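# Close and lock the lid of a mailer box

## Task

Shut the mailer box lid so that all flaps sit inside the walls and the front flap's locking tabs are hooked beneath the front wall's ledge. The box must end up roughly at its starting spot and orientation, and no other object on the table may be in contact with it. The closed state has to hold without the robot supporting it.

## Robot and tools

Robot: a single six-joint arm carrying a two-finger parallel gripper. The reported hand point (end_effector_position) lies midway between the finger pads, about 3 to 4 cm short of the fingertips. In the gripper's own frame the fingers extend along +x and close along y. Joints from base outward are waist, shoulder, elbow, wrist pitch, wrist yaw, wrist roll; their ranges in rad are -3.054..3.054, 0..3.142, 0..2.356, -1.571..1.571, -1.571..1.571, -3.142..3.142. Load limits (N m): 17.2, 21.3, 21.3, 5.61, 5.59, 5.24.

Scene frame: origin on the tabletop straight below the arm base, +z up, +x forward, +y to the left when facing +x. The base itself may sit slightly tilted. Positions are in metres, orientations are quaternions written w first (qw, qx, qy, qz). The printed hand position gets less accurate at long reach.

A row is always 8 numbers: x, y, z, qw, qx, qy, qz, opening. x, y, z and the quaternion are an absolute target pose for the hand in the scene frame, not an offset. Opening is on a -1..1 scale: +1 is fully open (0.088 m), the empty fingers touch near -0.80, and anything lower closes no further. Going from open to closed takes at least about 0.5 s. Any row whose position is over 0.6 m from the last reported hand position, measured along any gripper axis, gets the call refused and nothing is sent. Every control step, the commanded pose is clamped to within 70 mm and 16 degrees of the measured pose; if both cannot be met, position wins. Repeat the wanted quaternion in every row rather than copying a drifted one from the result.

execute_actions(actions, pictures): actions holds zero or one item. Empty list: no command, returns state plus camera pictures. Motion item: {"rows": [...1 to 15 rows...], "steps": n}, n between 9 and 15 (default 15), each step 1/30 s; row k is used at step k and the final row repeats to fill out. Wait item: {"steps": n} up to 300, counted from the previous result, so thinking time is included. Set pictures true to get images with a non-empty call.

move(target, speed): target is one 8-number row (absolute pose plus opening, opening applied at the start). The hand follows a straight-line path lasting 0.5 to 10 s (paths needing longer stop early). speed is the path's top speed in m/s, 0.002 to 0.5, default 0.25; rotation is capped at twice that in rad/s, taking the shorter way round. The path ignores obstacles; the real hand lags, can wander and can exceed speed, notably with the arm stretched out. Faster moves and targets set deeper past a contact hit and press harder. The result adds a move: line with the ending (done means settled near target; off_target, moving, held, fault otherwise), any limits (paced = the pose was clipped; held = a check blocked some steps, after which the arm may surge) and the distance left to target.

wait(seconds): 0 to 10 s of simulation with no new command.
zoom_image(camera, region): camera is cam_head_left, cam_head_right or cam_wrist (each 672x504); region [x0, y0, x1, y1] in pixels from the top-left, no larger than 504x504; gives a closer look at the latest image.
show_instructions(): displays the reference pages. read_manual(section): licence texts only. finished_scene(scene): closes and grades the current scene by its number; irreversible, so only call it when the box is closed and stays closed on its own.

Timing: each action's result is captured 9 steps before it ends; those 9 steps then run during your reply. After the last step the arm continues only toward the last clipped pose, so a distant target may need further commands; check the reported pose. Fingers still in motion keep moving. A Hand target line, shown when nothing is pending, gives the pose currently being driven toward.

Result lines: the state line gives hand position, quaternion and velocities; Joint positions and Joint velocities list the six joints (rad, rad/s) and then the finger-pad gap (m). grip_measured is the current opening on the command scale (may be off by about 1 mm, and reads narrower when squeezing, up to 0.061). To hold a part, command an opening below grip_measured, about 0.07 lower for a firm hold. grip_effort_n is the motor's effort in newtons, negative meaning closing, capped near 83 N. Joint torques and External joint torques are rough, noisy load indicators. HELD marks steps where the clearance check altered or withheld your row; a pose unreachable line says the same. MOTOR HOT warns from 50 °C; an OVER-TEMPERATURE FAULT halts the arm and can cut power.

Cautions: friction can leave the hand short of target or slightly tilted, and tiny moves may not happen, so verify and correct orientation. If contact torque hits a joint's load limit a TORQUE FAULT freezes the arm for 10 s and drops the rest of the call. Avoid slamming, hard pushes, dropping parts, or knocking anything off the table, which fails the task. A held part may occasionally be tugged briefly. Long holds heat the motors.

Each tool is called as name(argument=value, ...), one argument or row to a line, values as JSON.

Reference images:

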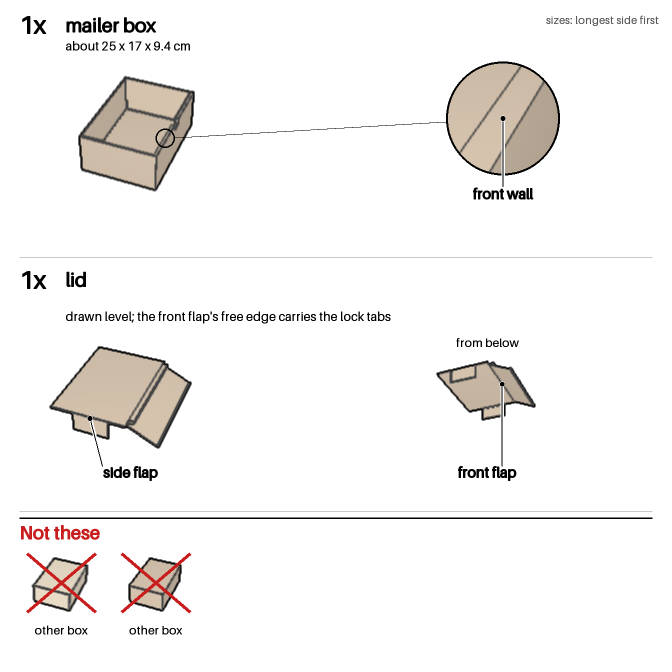

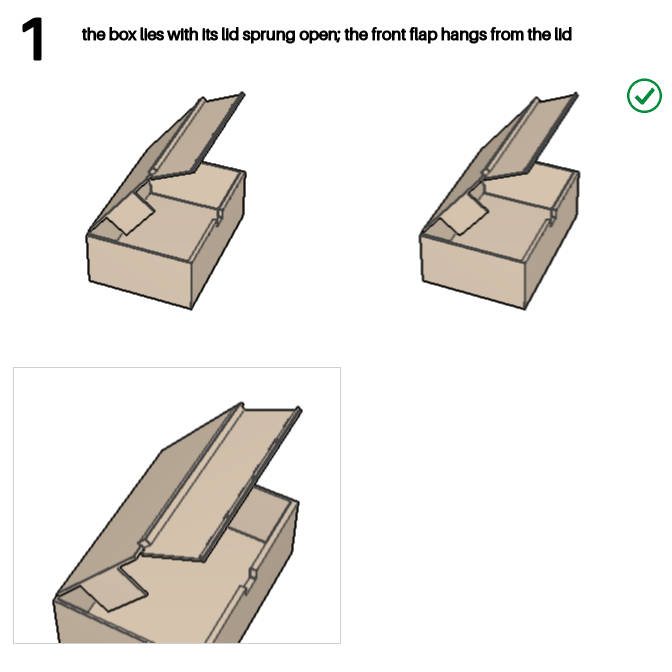

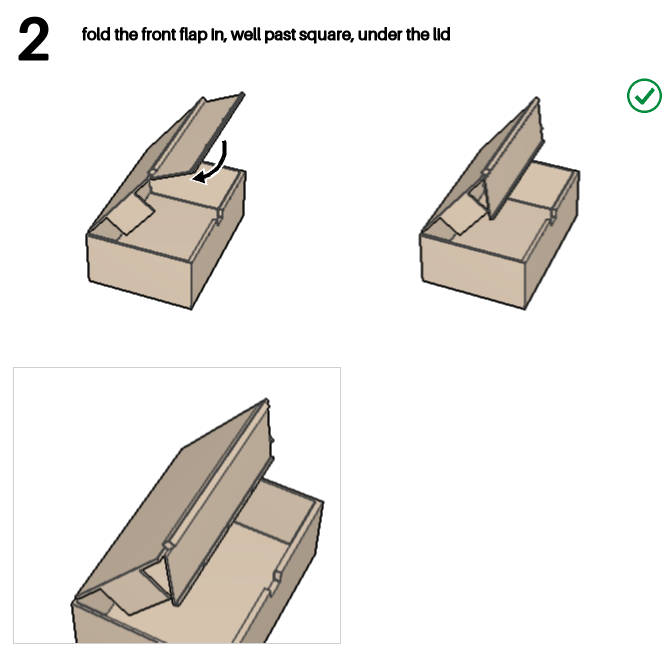

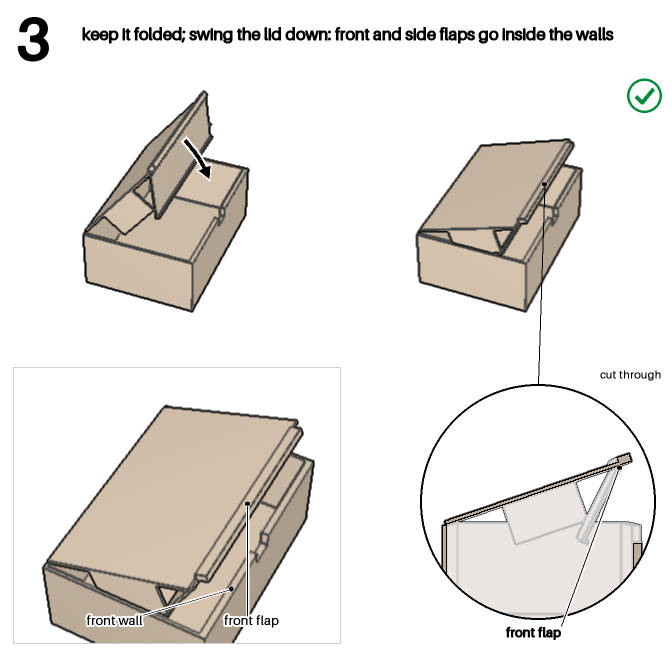

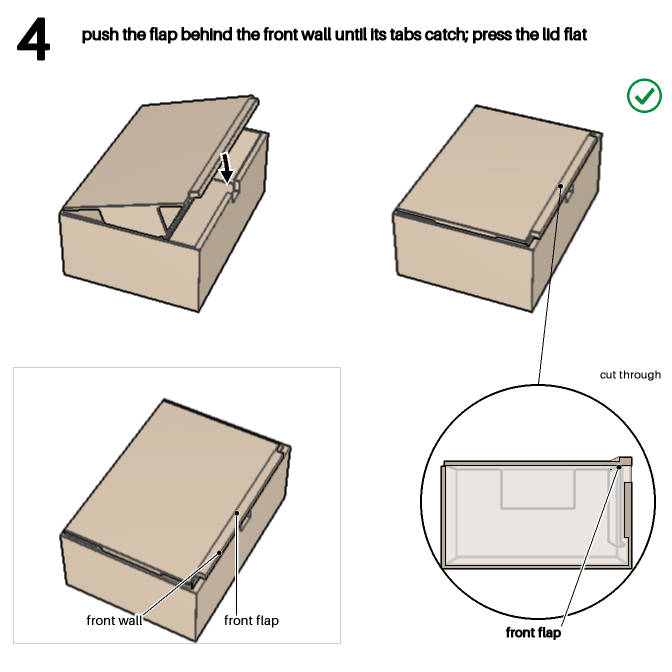

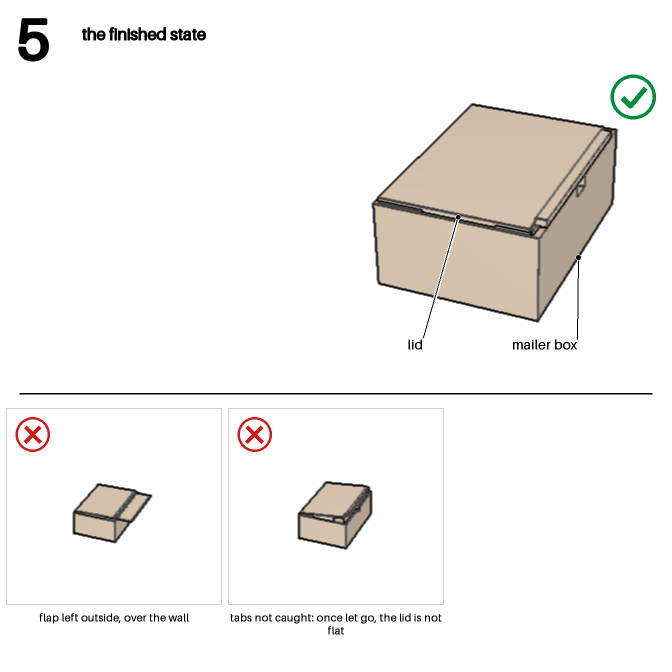

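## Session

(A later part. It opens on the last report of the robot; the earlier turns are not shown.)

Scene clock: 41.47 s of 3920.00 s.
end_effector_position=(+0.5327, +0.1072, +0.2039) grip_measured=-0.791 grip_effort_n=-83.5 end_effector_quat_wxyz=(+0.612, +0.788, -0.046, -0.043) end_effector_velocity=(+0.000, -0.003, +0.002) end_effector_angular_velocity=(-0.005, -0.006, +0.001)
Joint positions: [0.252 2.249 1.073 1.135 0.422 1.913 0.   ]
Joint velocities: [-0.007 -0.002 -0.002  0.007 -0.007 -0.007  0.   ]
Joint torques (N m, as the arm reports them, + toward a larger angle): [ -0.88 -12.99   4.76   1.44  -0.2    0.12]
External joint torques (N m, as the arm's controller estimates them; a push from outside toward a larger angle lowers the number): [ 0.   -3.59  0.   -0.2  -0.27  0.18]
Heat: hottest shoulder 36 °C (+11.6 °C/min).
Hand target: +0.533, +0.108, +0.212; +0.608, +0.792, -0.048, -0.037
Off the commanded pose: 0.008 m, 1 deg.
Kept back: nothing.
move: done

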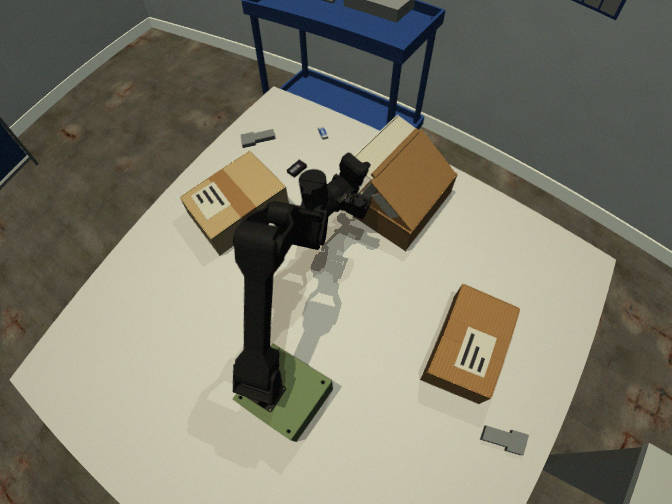

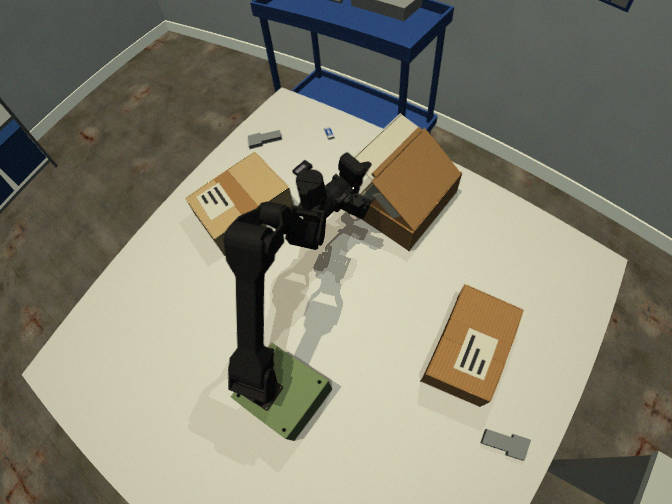

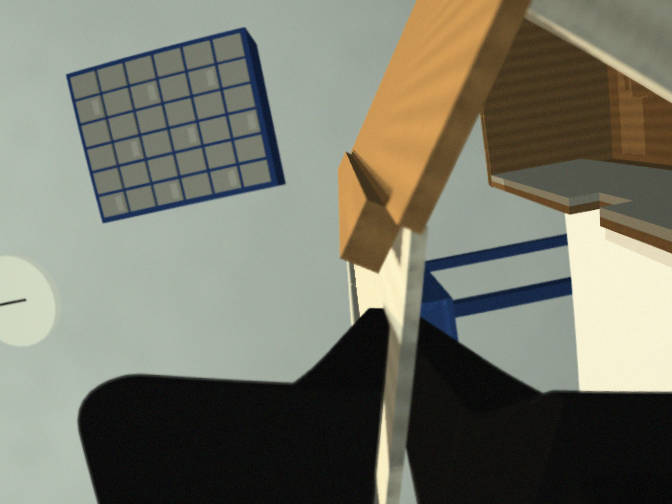

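move(
  target=[0.533,0.105,0.187,0.817,0.572,-0.035,-0.050,-0.87],
  speed=0.3,
)

move(
  target=[0.535,0.094,0.172,0.952,0.300,-0.018,-0.058,-0.87],
  speed=0.3,
)

move(
  target=[0.536,0.085,0.163,0.994,0.087,-0.005,-0.061,-0.87],
  speed=0.3,
)

Scene clock: 43.67 s of 3920.00 s.
end_effector_position=(+0.5332, +0.1036, +0.1929) grip_measured=-0.791 grip_effort_n=-83.5 end_effector_quat_wxyz=(+0.814, +0.578, -0.042, -0.051) end_effector_velocity=(-0.000, -0.001, -0.004) end_effector_angular_velocity=(-0.025, +0.015, +0.004)
Joint positions: [0.248 2.299 1.073 1.207 0.424 1.319 0.   ]
Joint velocities: [-0.002  0.002 -0.002 -0.007 -0.007 -0.022 -0.   ]
Joint torques (N m, as the arm reports them, + toward a larger angle): [-0.68 -9.45  4.2   1.89 -0.29 -0.31]
External joint torques (N m, as the arm's controller estimates them; a push from outside toward a larger angle lowers the number): [ 0.12 -0.09 -0.31  0.27 -0.35 -0.26]
Heat: hottest shoulder 36 °C (+11.0 °C/min).
Hand target: +0.533, +0.105, +0.187; +0.818, +0.572, -0.035, -0.050
Off the commanded pose: 0.006 m, 1 deg.
Kept back: nothing.
move: done

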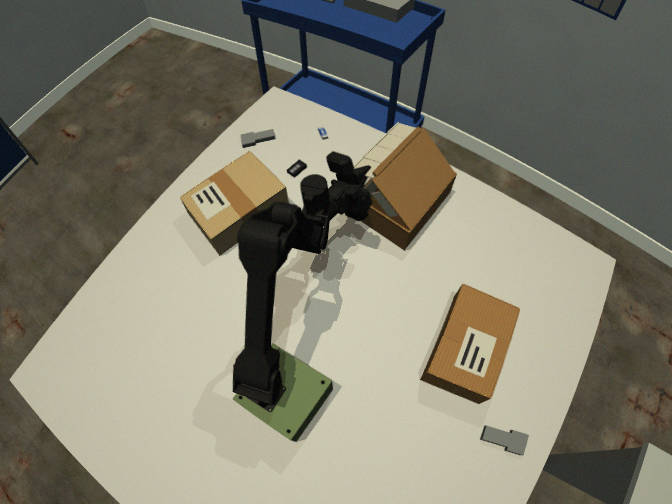

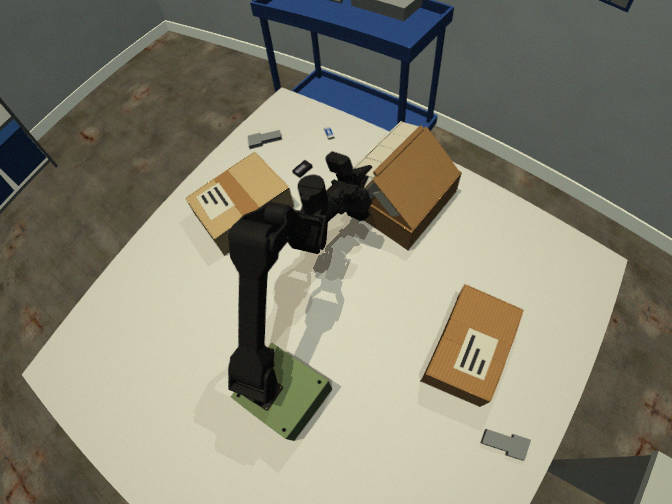

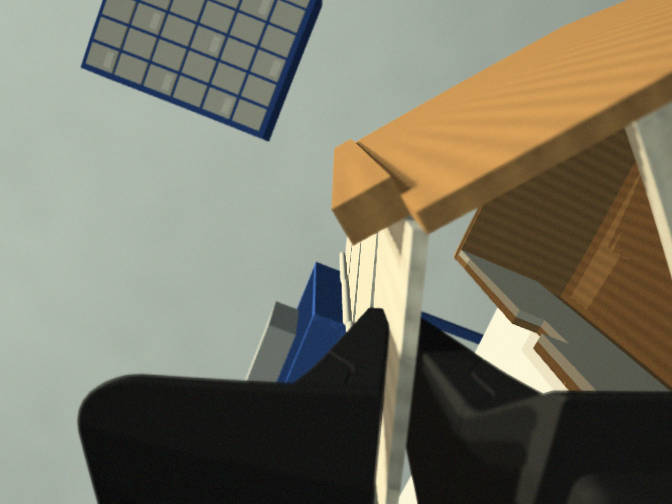

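Scene clock: 45.27 s of 3920.00 s.
end_effector_position=(+0.5350, +0.0944, +0.1787) grip_measured=-0.791 grip_effort_n=-83.5 end_effector_quat_wxyz=(+0.950, +0.307, -0.025, -0.058) end_effector_velocity=(+0.000, -0.003, +0.002) end_effector_angular_velocity=(-0.034, -0.002, +0.000)
Joint positions: [0.226 2.348 1.073 1.259 0.398 0.707 0.   ]
Joint velocities: [-0.007 -0.002 -0.002  0.007 -0.007 -0.037  0.   ]
Joint torques (N m, as the arm reports them, + toward a larger angle): [-1.09 -9.35  4.08  1.81 -0.24 -0.25]
External joint torques (N m, as the arm's controller estimates them; a push from outside toward a larger angle lowers the number): [-0.28  0.22 -0.31  0.14 -0.29 -0.23]
Heat: hottest shoulder 36 °C (+10.6 °C/min).
Hand target: +0.535, +0.094, +0.172; +0.952, +0.300, -0.018, -0.058
Off the commanded pose: 0.007 m, 1 deg.
Kept back: nothing.
move: done

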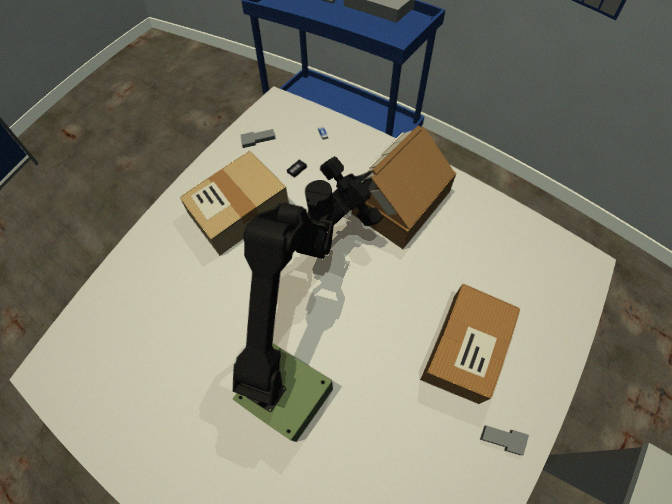

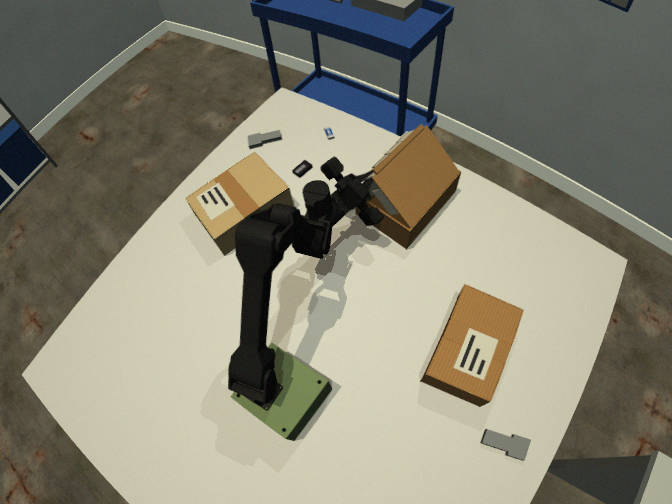

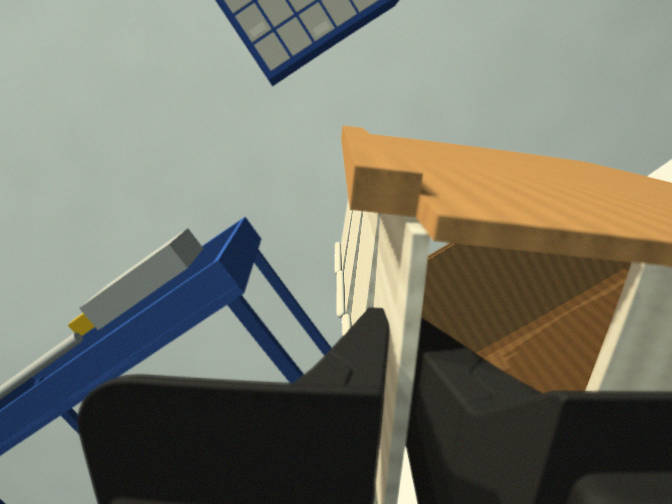

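Scene clock: 46.57 s of 3920.00 s.
end_effector_position=(+0.5362, +0.0868, +0.1696) grip_measured=-0.791 grip_effort_n=-83.5 end_effector_quat_wxyz=(+0.994, +0.096, -0.011, -0.060) end_effector_velocity=(-0.001, +0.002, -0.001) end_effector_angular_velocity=(-0.009, +0.009, +0.009)
Joint positions: [0.207 2.379 1.073 1.29  0.375 0.274 0.   ]
Joint velocities: [ 0.002 -0.002 -0.002 -0.007 -0.007 -0.007 -0.   ]
Joint torques (N m, as the arm reports them, + toward a larger angle): [-1.32 -9.57  3.85  1.76 -0.08 -0.28]
External joint torques (N m, as the arm's controller estimates them; a push from outside toward a larger angle lowers the number): [-0.56  0.15 -0.47  0.05 -0.13 -0.28]
Heat: hottest shoulder 37 °C (+11.6 °C/min).
Hand target: +0.536, +0.085, +0.163; +0.994, +0.087, -0.005, -0.061
Off the commanded pose: 0.007 m, 1 deg.
Kept back: nothing.
move: done

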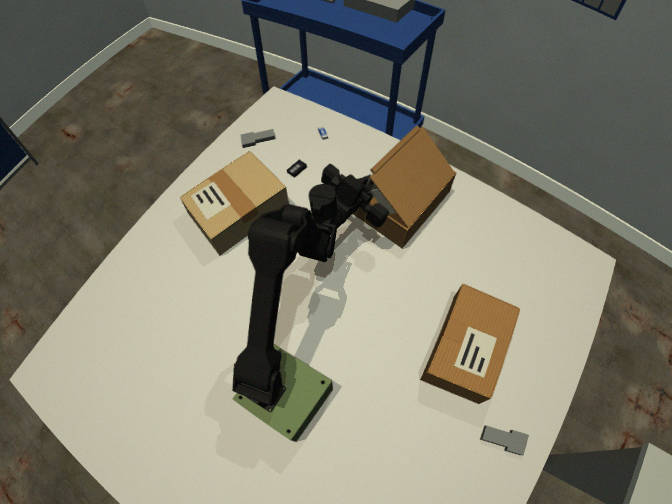

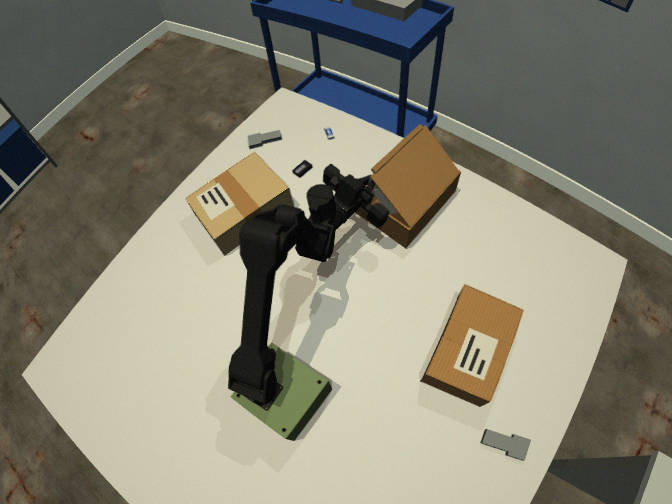

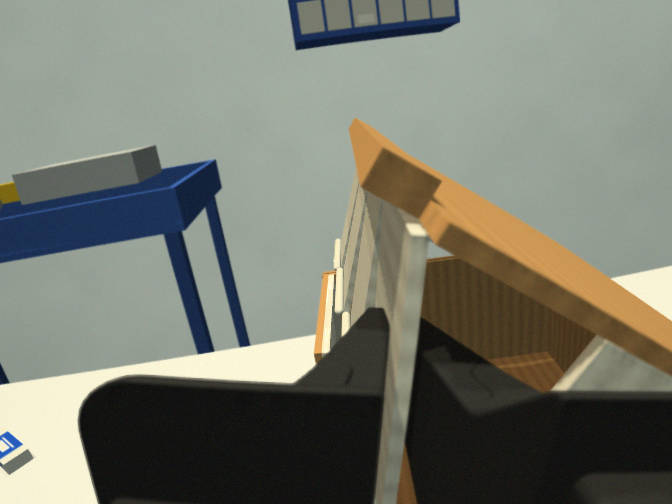

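move(
  target=[0.536,0.088,0.144,0.994,-0.087,0.005,-0.061,-0.87],
  speed=0.2,
)

move(
  target=[0.534,0.098,0.124,0.994,-0.087,0.005,-0.061,-0.87],
  speed=0.08,
)

Scene clock: 48.67 s of 3920.00 s.
end_effector_position=(+0.5344, +0.0883, +0.1442) grip_measured=-0.791 grip_effort_n=-83.5 end_effector_quat_wxyz=(+0.995, -0.080, +0.008, -0.059) end_effector_velocity=(+0.001, -0.001, -0.001) end_effector_angular_velocity=(-0.009, +0.009, +0.014)
Joint positions: [ 0.215  2.452  1.082  1.336  0.378 -0.073  0.   ]
Joint velocities: [-0.007 -0.002 -0.002 -0.007 -0.022 -0.007  0.   ]
Joint torques (N m, as the arm reports them, + toward a larger angle): [ -0.79 -10.24   4.64   2.07   0.19  -0.44]
External joint torques (N m, as the arm's controller estimates them; a push from outside toward a larger angle lowers the number): [ 0.1  -0.63  0.7   0.39  0.12 -0.45]
Heat: hottest shoulder 37 °C (+11.1 °C/min).
Hand target: +0.536, +0.088, +0.144; +0.994, -0.087, +0.005, -0.061
Off the commanded pose: 0.002 m, 1 deg.
Kept back: nothing.
move: done

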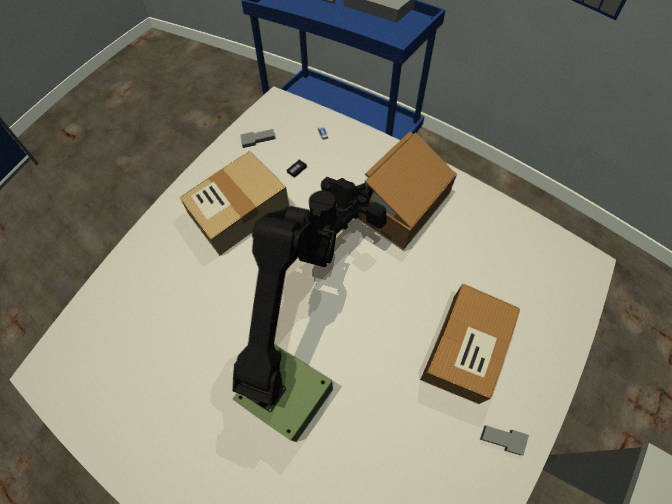

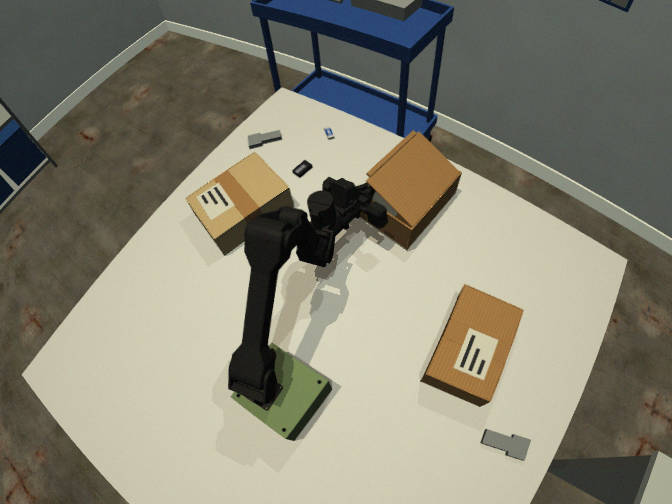

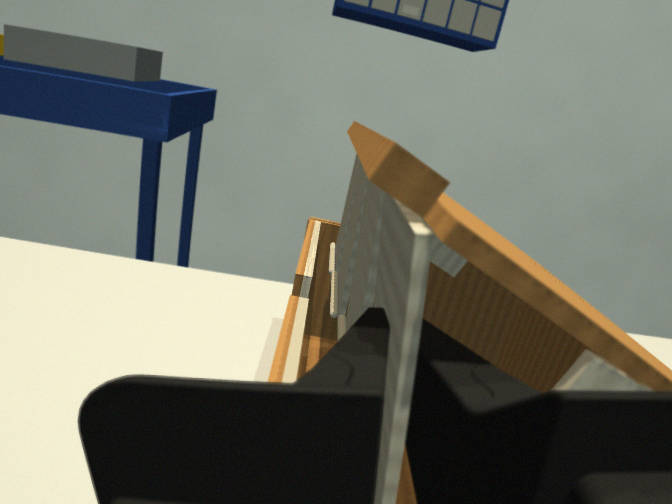

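Scene clock: 49.43 s of 3920.00 s.
end_effector_position=(+0.5339, +0.0961, +0.1308) grip_measured=-0.791 grip_effort_n=-83.5 end_effector_quat_wxyz=(+0.995, -0.077, -0.000, -0.063) end_effector_velocity=(+0.000, -0.005, -0.008) end_effector_angular_velocity=(-0.012, +0.015, -0.026)
Joint positions: [ 0.24   2.512  1.11   1.386  0.412 -0.073  0.   ]
Joint velocities: [-0.002  0.017  0.007 -0.007  0.022 -0.007 -0.   ]
Joint torques (N m, as the arm reports them, + toward a larger angle): [-0.41 -9.16  4.29  1.63 -0.01 -0.45]
External joint torques (N m, as the arm's controller estimates them; a push from outside toward a larger angle lowers the number): [ 0.45  0.43  0.6   0.   -0.07 -0.46]
Heat: hottest shoulder 37 °C (+10.9 °C/min).
Hand target: +0.534, +0.098, +0.124; +0.994, -0.087, +0.005, -0.061
Off the commanded pose: 0.007 m, 1 deg.
Kept back: nothing.
move: done

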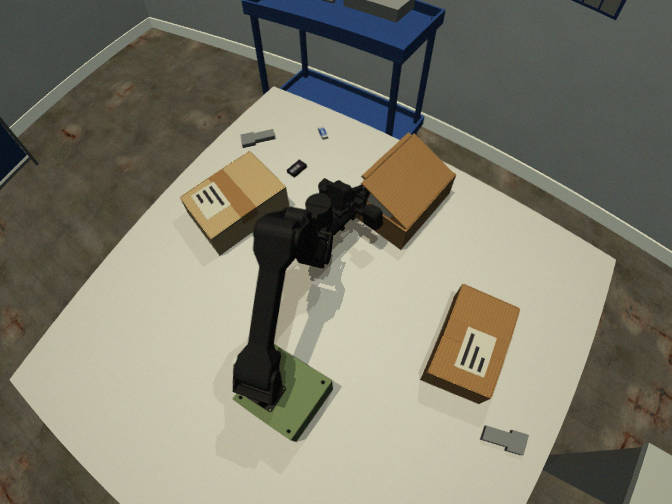

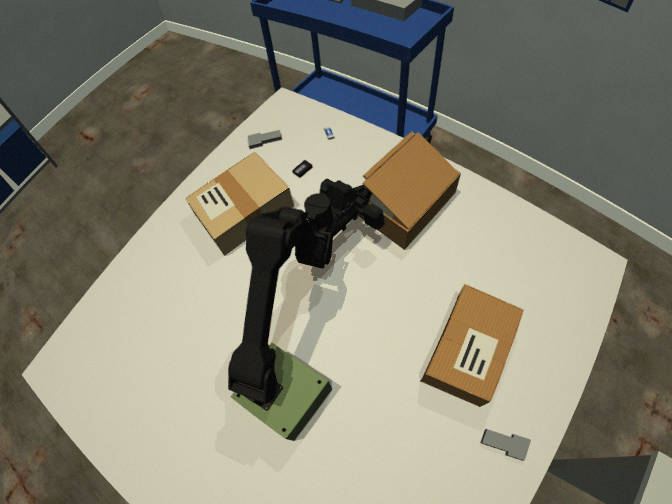

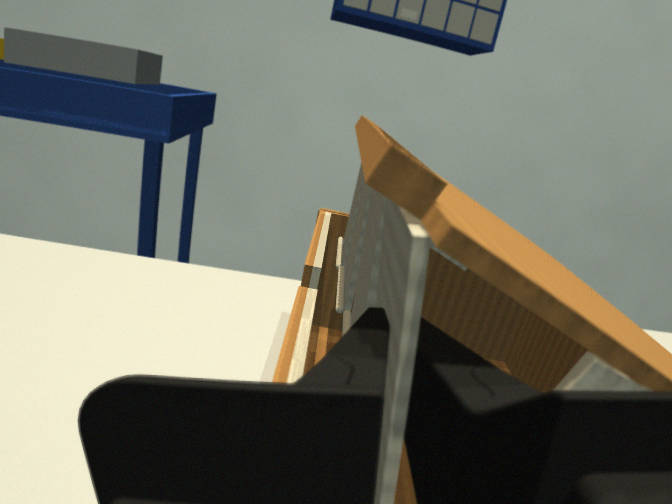

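move(
  target=[0.534,0.088,0.110,0.994,-0.087,0.005,-0.061,-0.87],
  speed=0.06,
)

Scene clock: 50.77 s of 3920.00 s.
end_effector_position=(+0.5351, +0.0938, +0.1274) grip_measured=-0.791 grip_effort_n=-83.5 end_effector_quat_wxyz=(+0.995, -0.074, -0.013, -0.059) end_effector_velocity=(+0.002, -0.001, -0.006) end_effector_angular_velocity=(-0.011, +0.014, +0.013)
Joint positions: [ 0.231  2.545  1.121  1.434  0.394 -0.075  0.   ]
Joint velocities: [-0.007  0.012  0.007 -0.007 -0.022 -0.007 -0.   ]
Joint torques (N m, as the arm reports them, + toward a larger angle): [-1.51 -7.65  3.25  1.17 -0.09 -0.36]
External joint torques (N m, as the arm's controller estimates them; a push from outside toward a larger angle lowers the number): [-0.76  2.01 -0.39 -0.46 -0.13 -0.38]
Heat: hottest shoulder 37 °C (+10.6 °C/min).
Hand target: +0.533, +0.088, +0.110; +0.994, -0.087, +0.005, -0.061
Off the commanded pose: 0.018 m, 3 deg.
Kept back: nothing.
move: off_target

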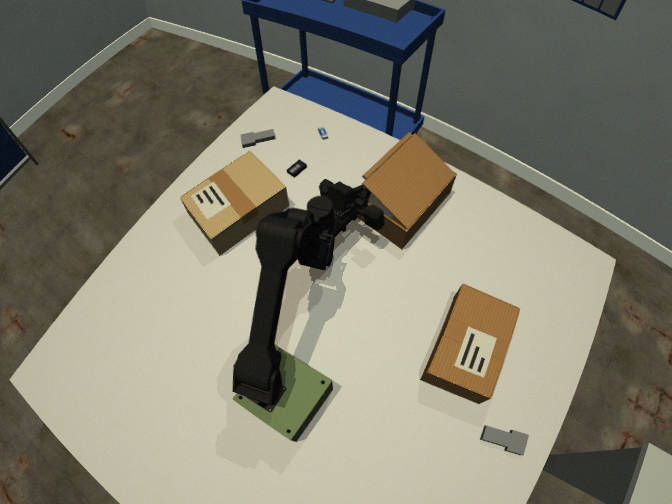

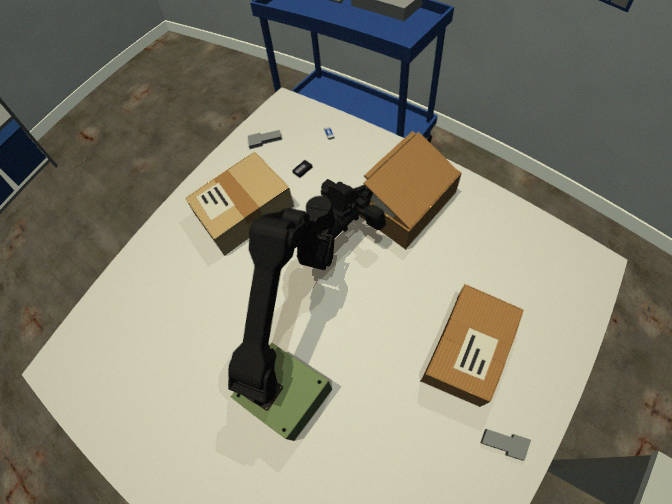

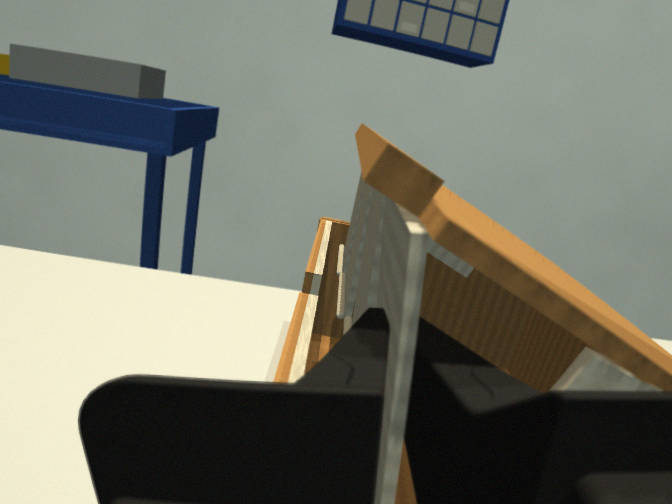

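move(
  target=[0.537,0.093,0.140,0.971,-0.072,0.220,-0.0405,-0.87],
  speed=0.12,
)

Scene clock: 55.07 s of 3920.00 s.
end_effector_position=(+0.5390, +0.0925, +0.1400) grip_measured=-0.791 grip_effort_n=-83.5 end_effector_quat_wxyz=(+0.973, -0.070, +0.214, -0.045) end_effector_velocity=(+0.004, +0.004, +0.009) end_effector_angular_velocity=(+0.007, -0.012, +0.021)
Joint positions: [0.203 2.237 1.186 0.58  0.309 0.065 0.   ]
Joint velocities: [-0.002 -0.012  0.012 -0.007 -0.022 -0.007  0.   ]
Joint torques (N m, as the arm reports them, + toward a larger angle): [ -0.75 -12.07   4.93   0.63  -0.1    0.04]
External joint torques (N m, as the arm's controller estimates them; a push from outside toward a larger angle lowers the number): [ 0.07 -2.15 -0.42 -1.04 -0.24  0.02]
Heat: hottest shoulder 38 °C (+10.9 °C/min).
Hand target: +0.537, +0.093, +0.139; +0.972, -0.070, +0.221, -0.042
Off the commanded pose: 0.002 m, 1 deg.
Kept back: nothing.
move: done

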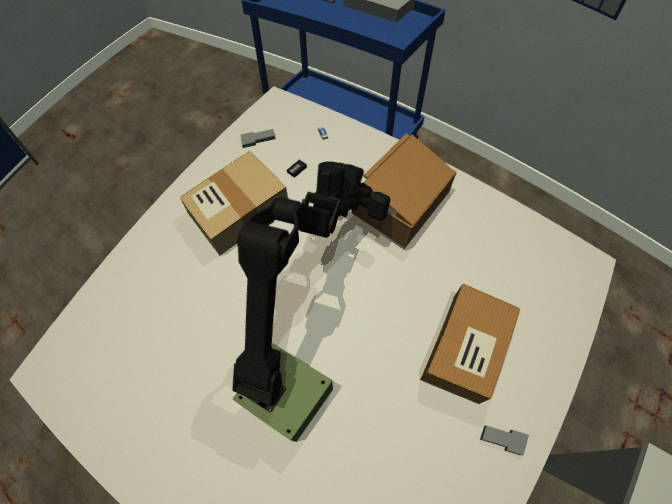

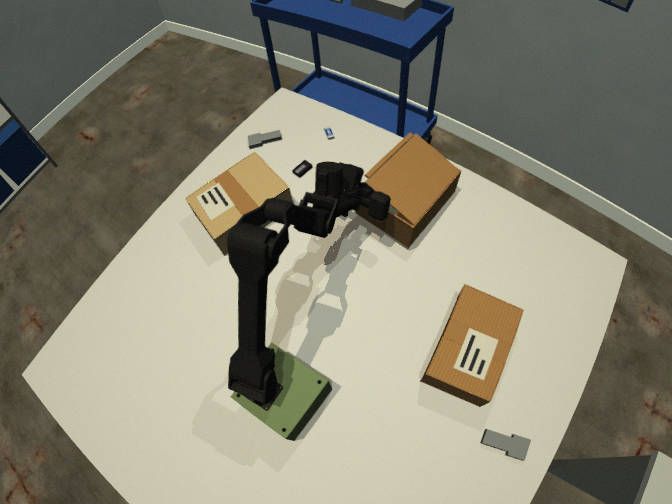

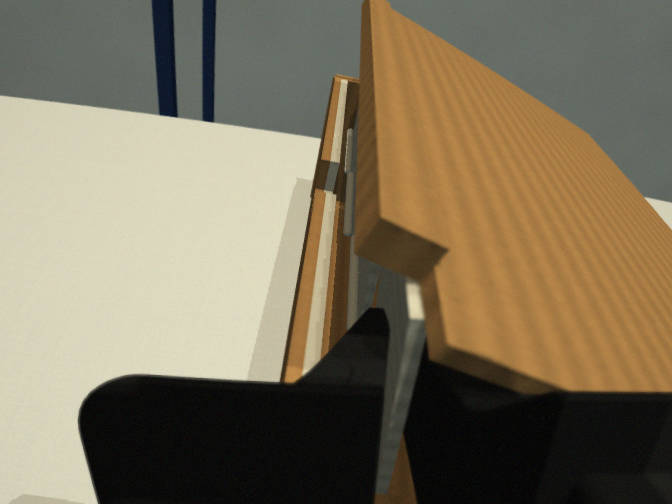

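move(
  target=[0.537,0.092,0.124,0.971,-0.072,0.220,-0.0405,-0.87],
  speed=0.05,
)

Scene clock: 56.10 s of 3920.00 s.
end_effector_position=(+0.5409, +0.0929, +0.1394) grip_measured=-0.791 grip_effort_n=-83.5 end_effector_quat_wxyz=(+0.976, -0.067, +0.204, -0.044) end_effector_velocity=(-0.000, -0.001, -0.003) end_effector_angular_velocity=(+0.009, +0.003, +0.001)
Joint positions: [0.203 2.249 1.185 0.614 0.307 0.065 0.   ]
Joint velocities: [-0.002  0.007 -0.002  0.007 -0.007  0.007 -0.   ]
Joint torques (N m, as the arm reports them, + toward a larger angle): [-0.97 -8.86  3.74  1.35 -0.22 -0.04]
External joint torques (N m, as the arm's controller estimates them; a push from outside toward a larger angle lowers the number): [-0.13  0.94 -1.48 -0.3  -0.36 -0.06]
Heat: hottest shoulder 39 °C (+11.8 °C/min).
Hand target: +0.537, +0.092, +0.124; +0.972, -0.072, +0.220, -0.041
Off the commanded pose: 0.016 m, 2 deg.
Kept back: nothing.
move: off_target

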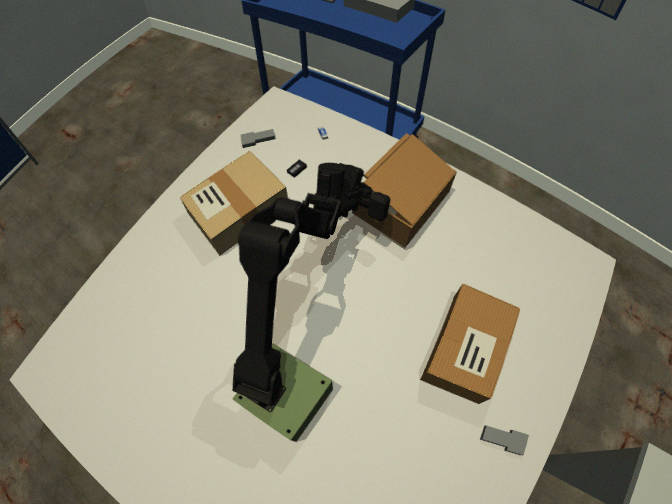

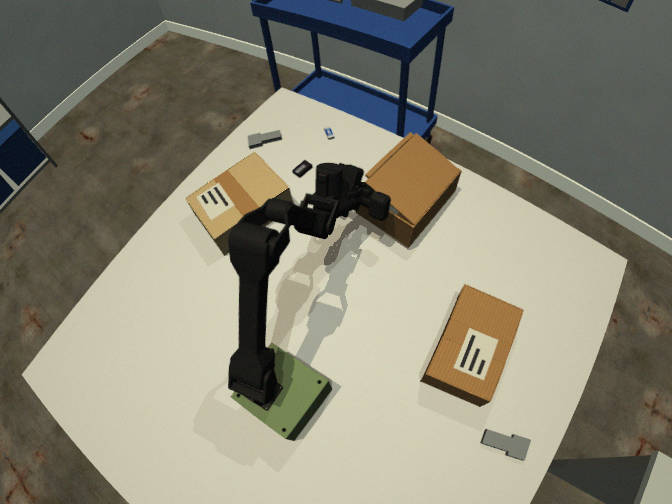

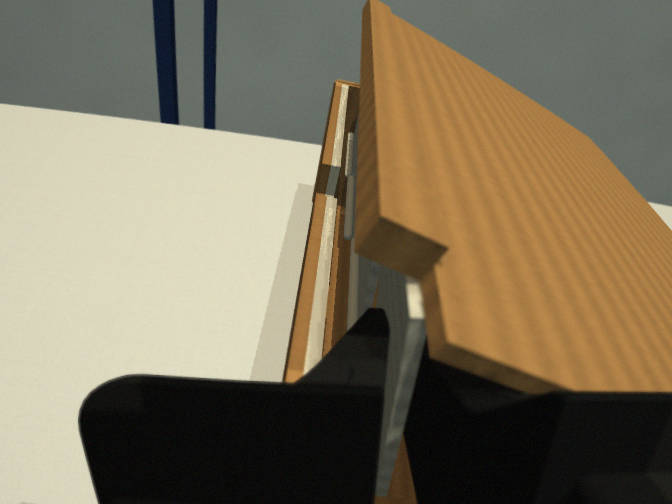

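zoom_image(
  camera="cam_head_right",
  region=[320, 120, 480, 260],
)

zoom_image(
  camera="cam_wrist",
  region=[250, 60, 500, 504],
)

Region (320, 120, 480, 260) of cam_head_right's 672x504 image, scaled by 3.150, with more detail than that image has; it fills the top 441 rows of this view, and the rest is white.

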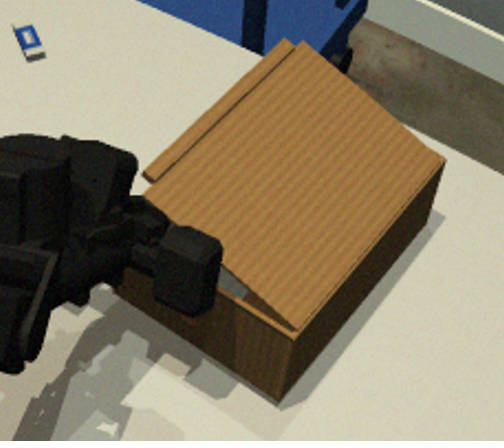

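Region (250, 60, 500, 504) of cam_wrist's 672x504 image, scaled by 1.135, with more detail than that image has; it fills the left 284 columns of this view, and the rest is white.

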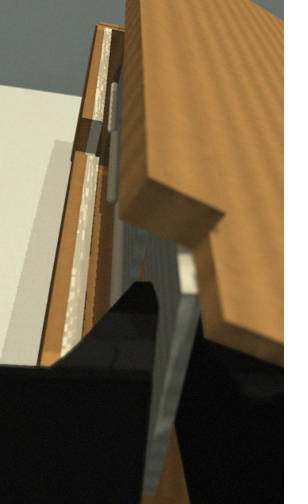

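move(
  target=[0.538,0.094,0.137,0.971,-0.072,0.220,-0.0405,-0.55],
)

Scene clock: 57.60 s of 3920.00 s.
end_effector_position=(+0.5371, +0.0924, +0.1309) grip_measured=-0.555 grip_effort_n=20.7 end_effector_quat_wxyz=(+0.971, -0.072, +0.224, -0.042) end_effector_velocity=(-0.004, -0.002, -0.009) end_effector_angular_velocity=(-0.013, +0.042, +0.004)
Joint positions: [0.203 2.25  1.185 0.573 0.301 0.065 0.012]
Joint velocities: [-0.002  0.002 -0.002 -0.037 -0.007 -0.007  0.   ]
Joint torques (N m, as the arm reports them, + toward a larger angle): [ -0.67 -12.96   5.24   1.36   0.09  -0.05]
External joint torques (N m, as the arm's controller estimates them; a push from outside toward a larger angle lowers the number): [ 0.24 -3.27  0.13 -0.23 -0.06 -0.07]
Heat: hottest shoulder 39 °C (+11.5 °C/min).
Hand target: +0.538, +0.094, +0.137; +0.972, -0.072, +0.220, -0.041
Off the commanded pose: 0.006 m, 1 deg.
Kept back: nothing.
move: done

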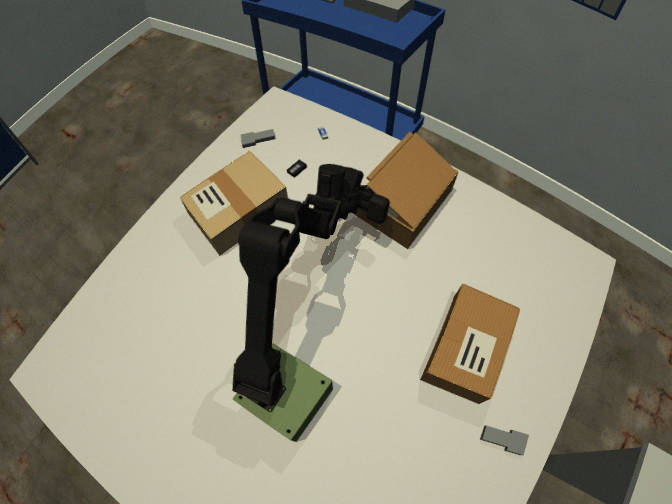

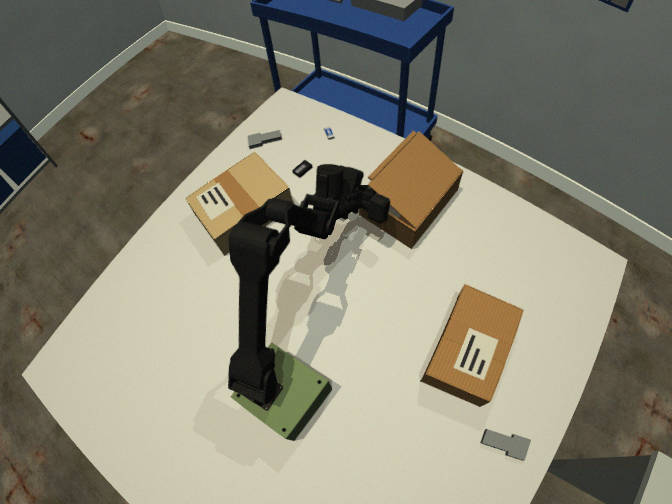

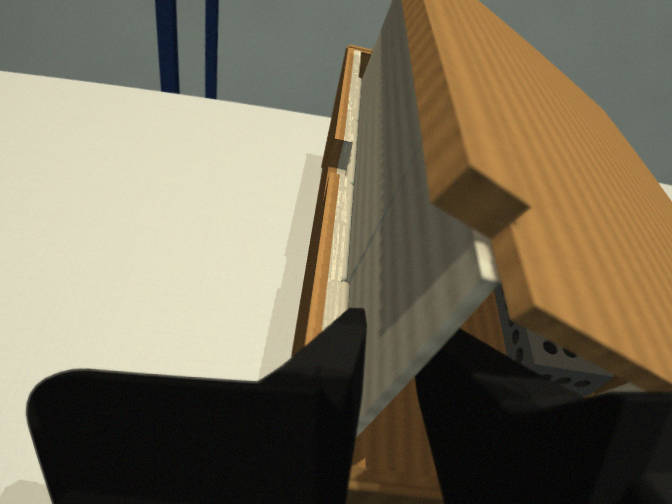

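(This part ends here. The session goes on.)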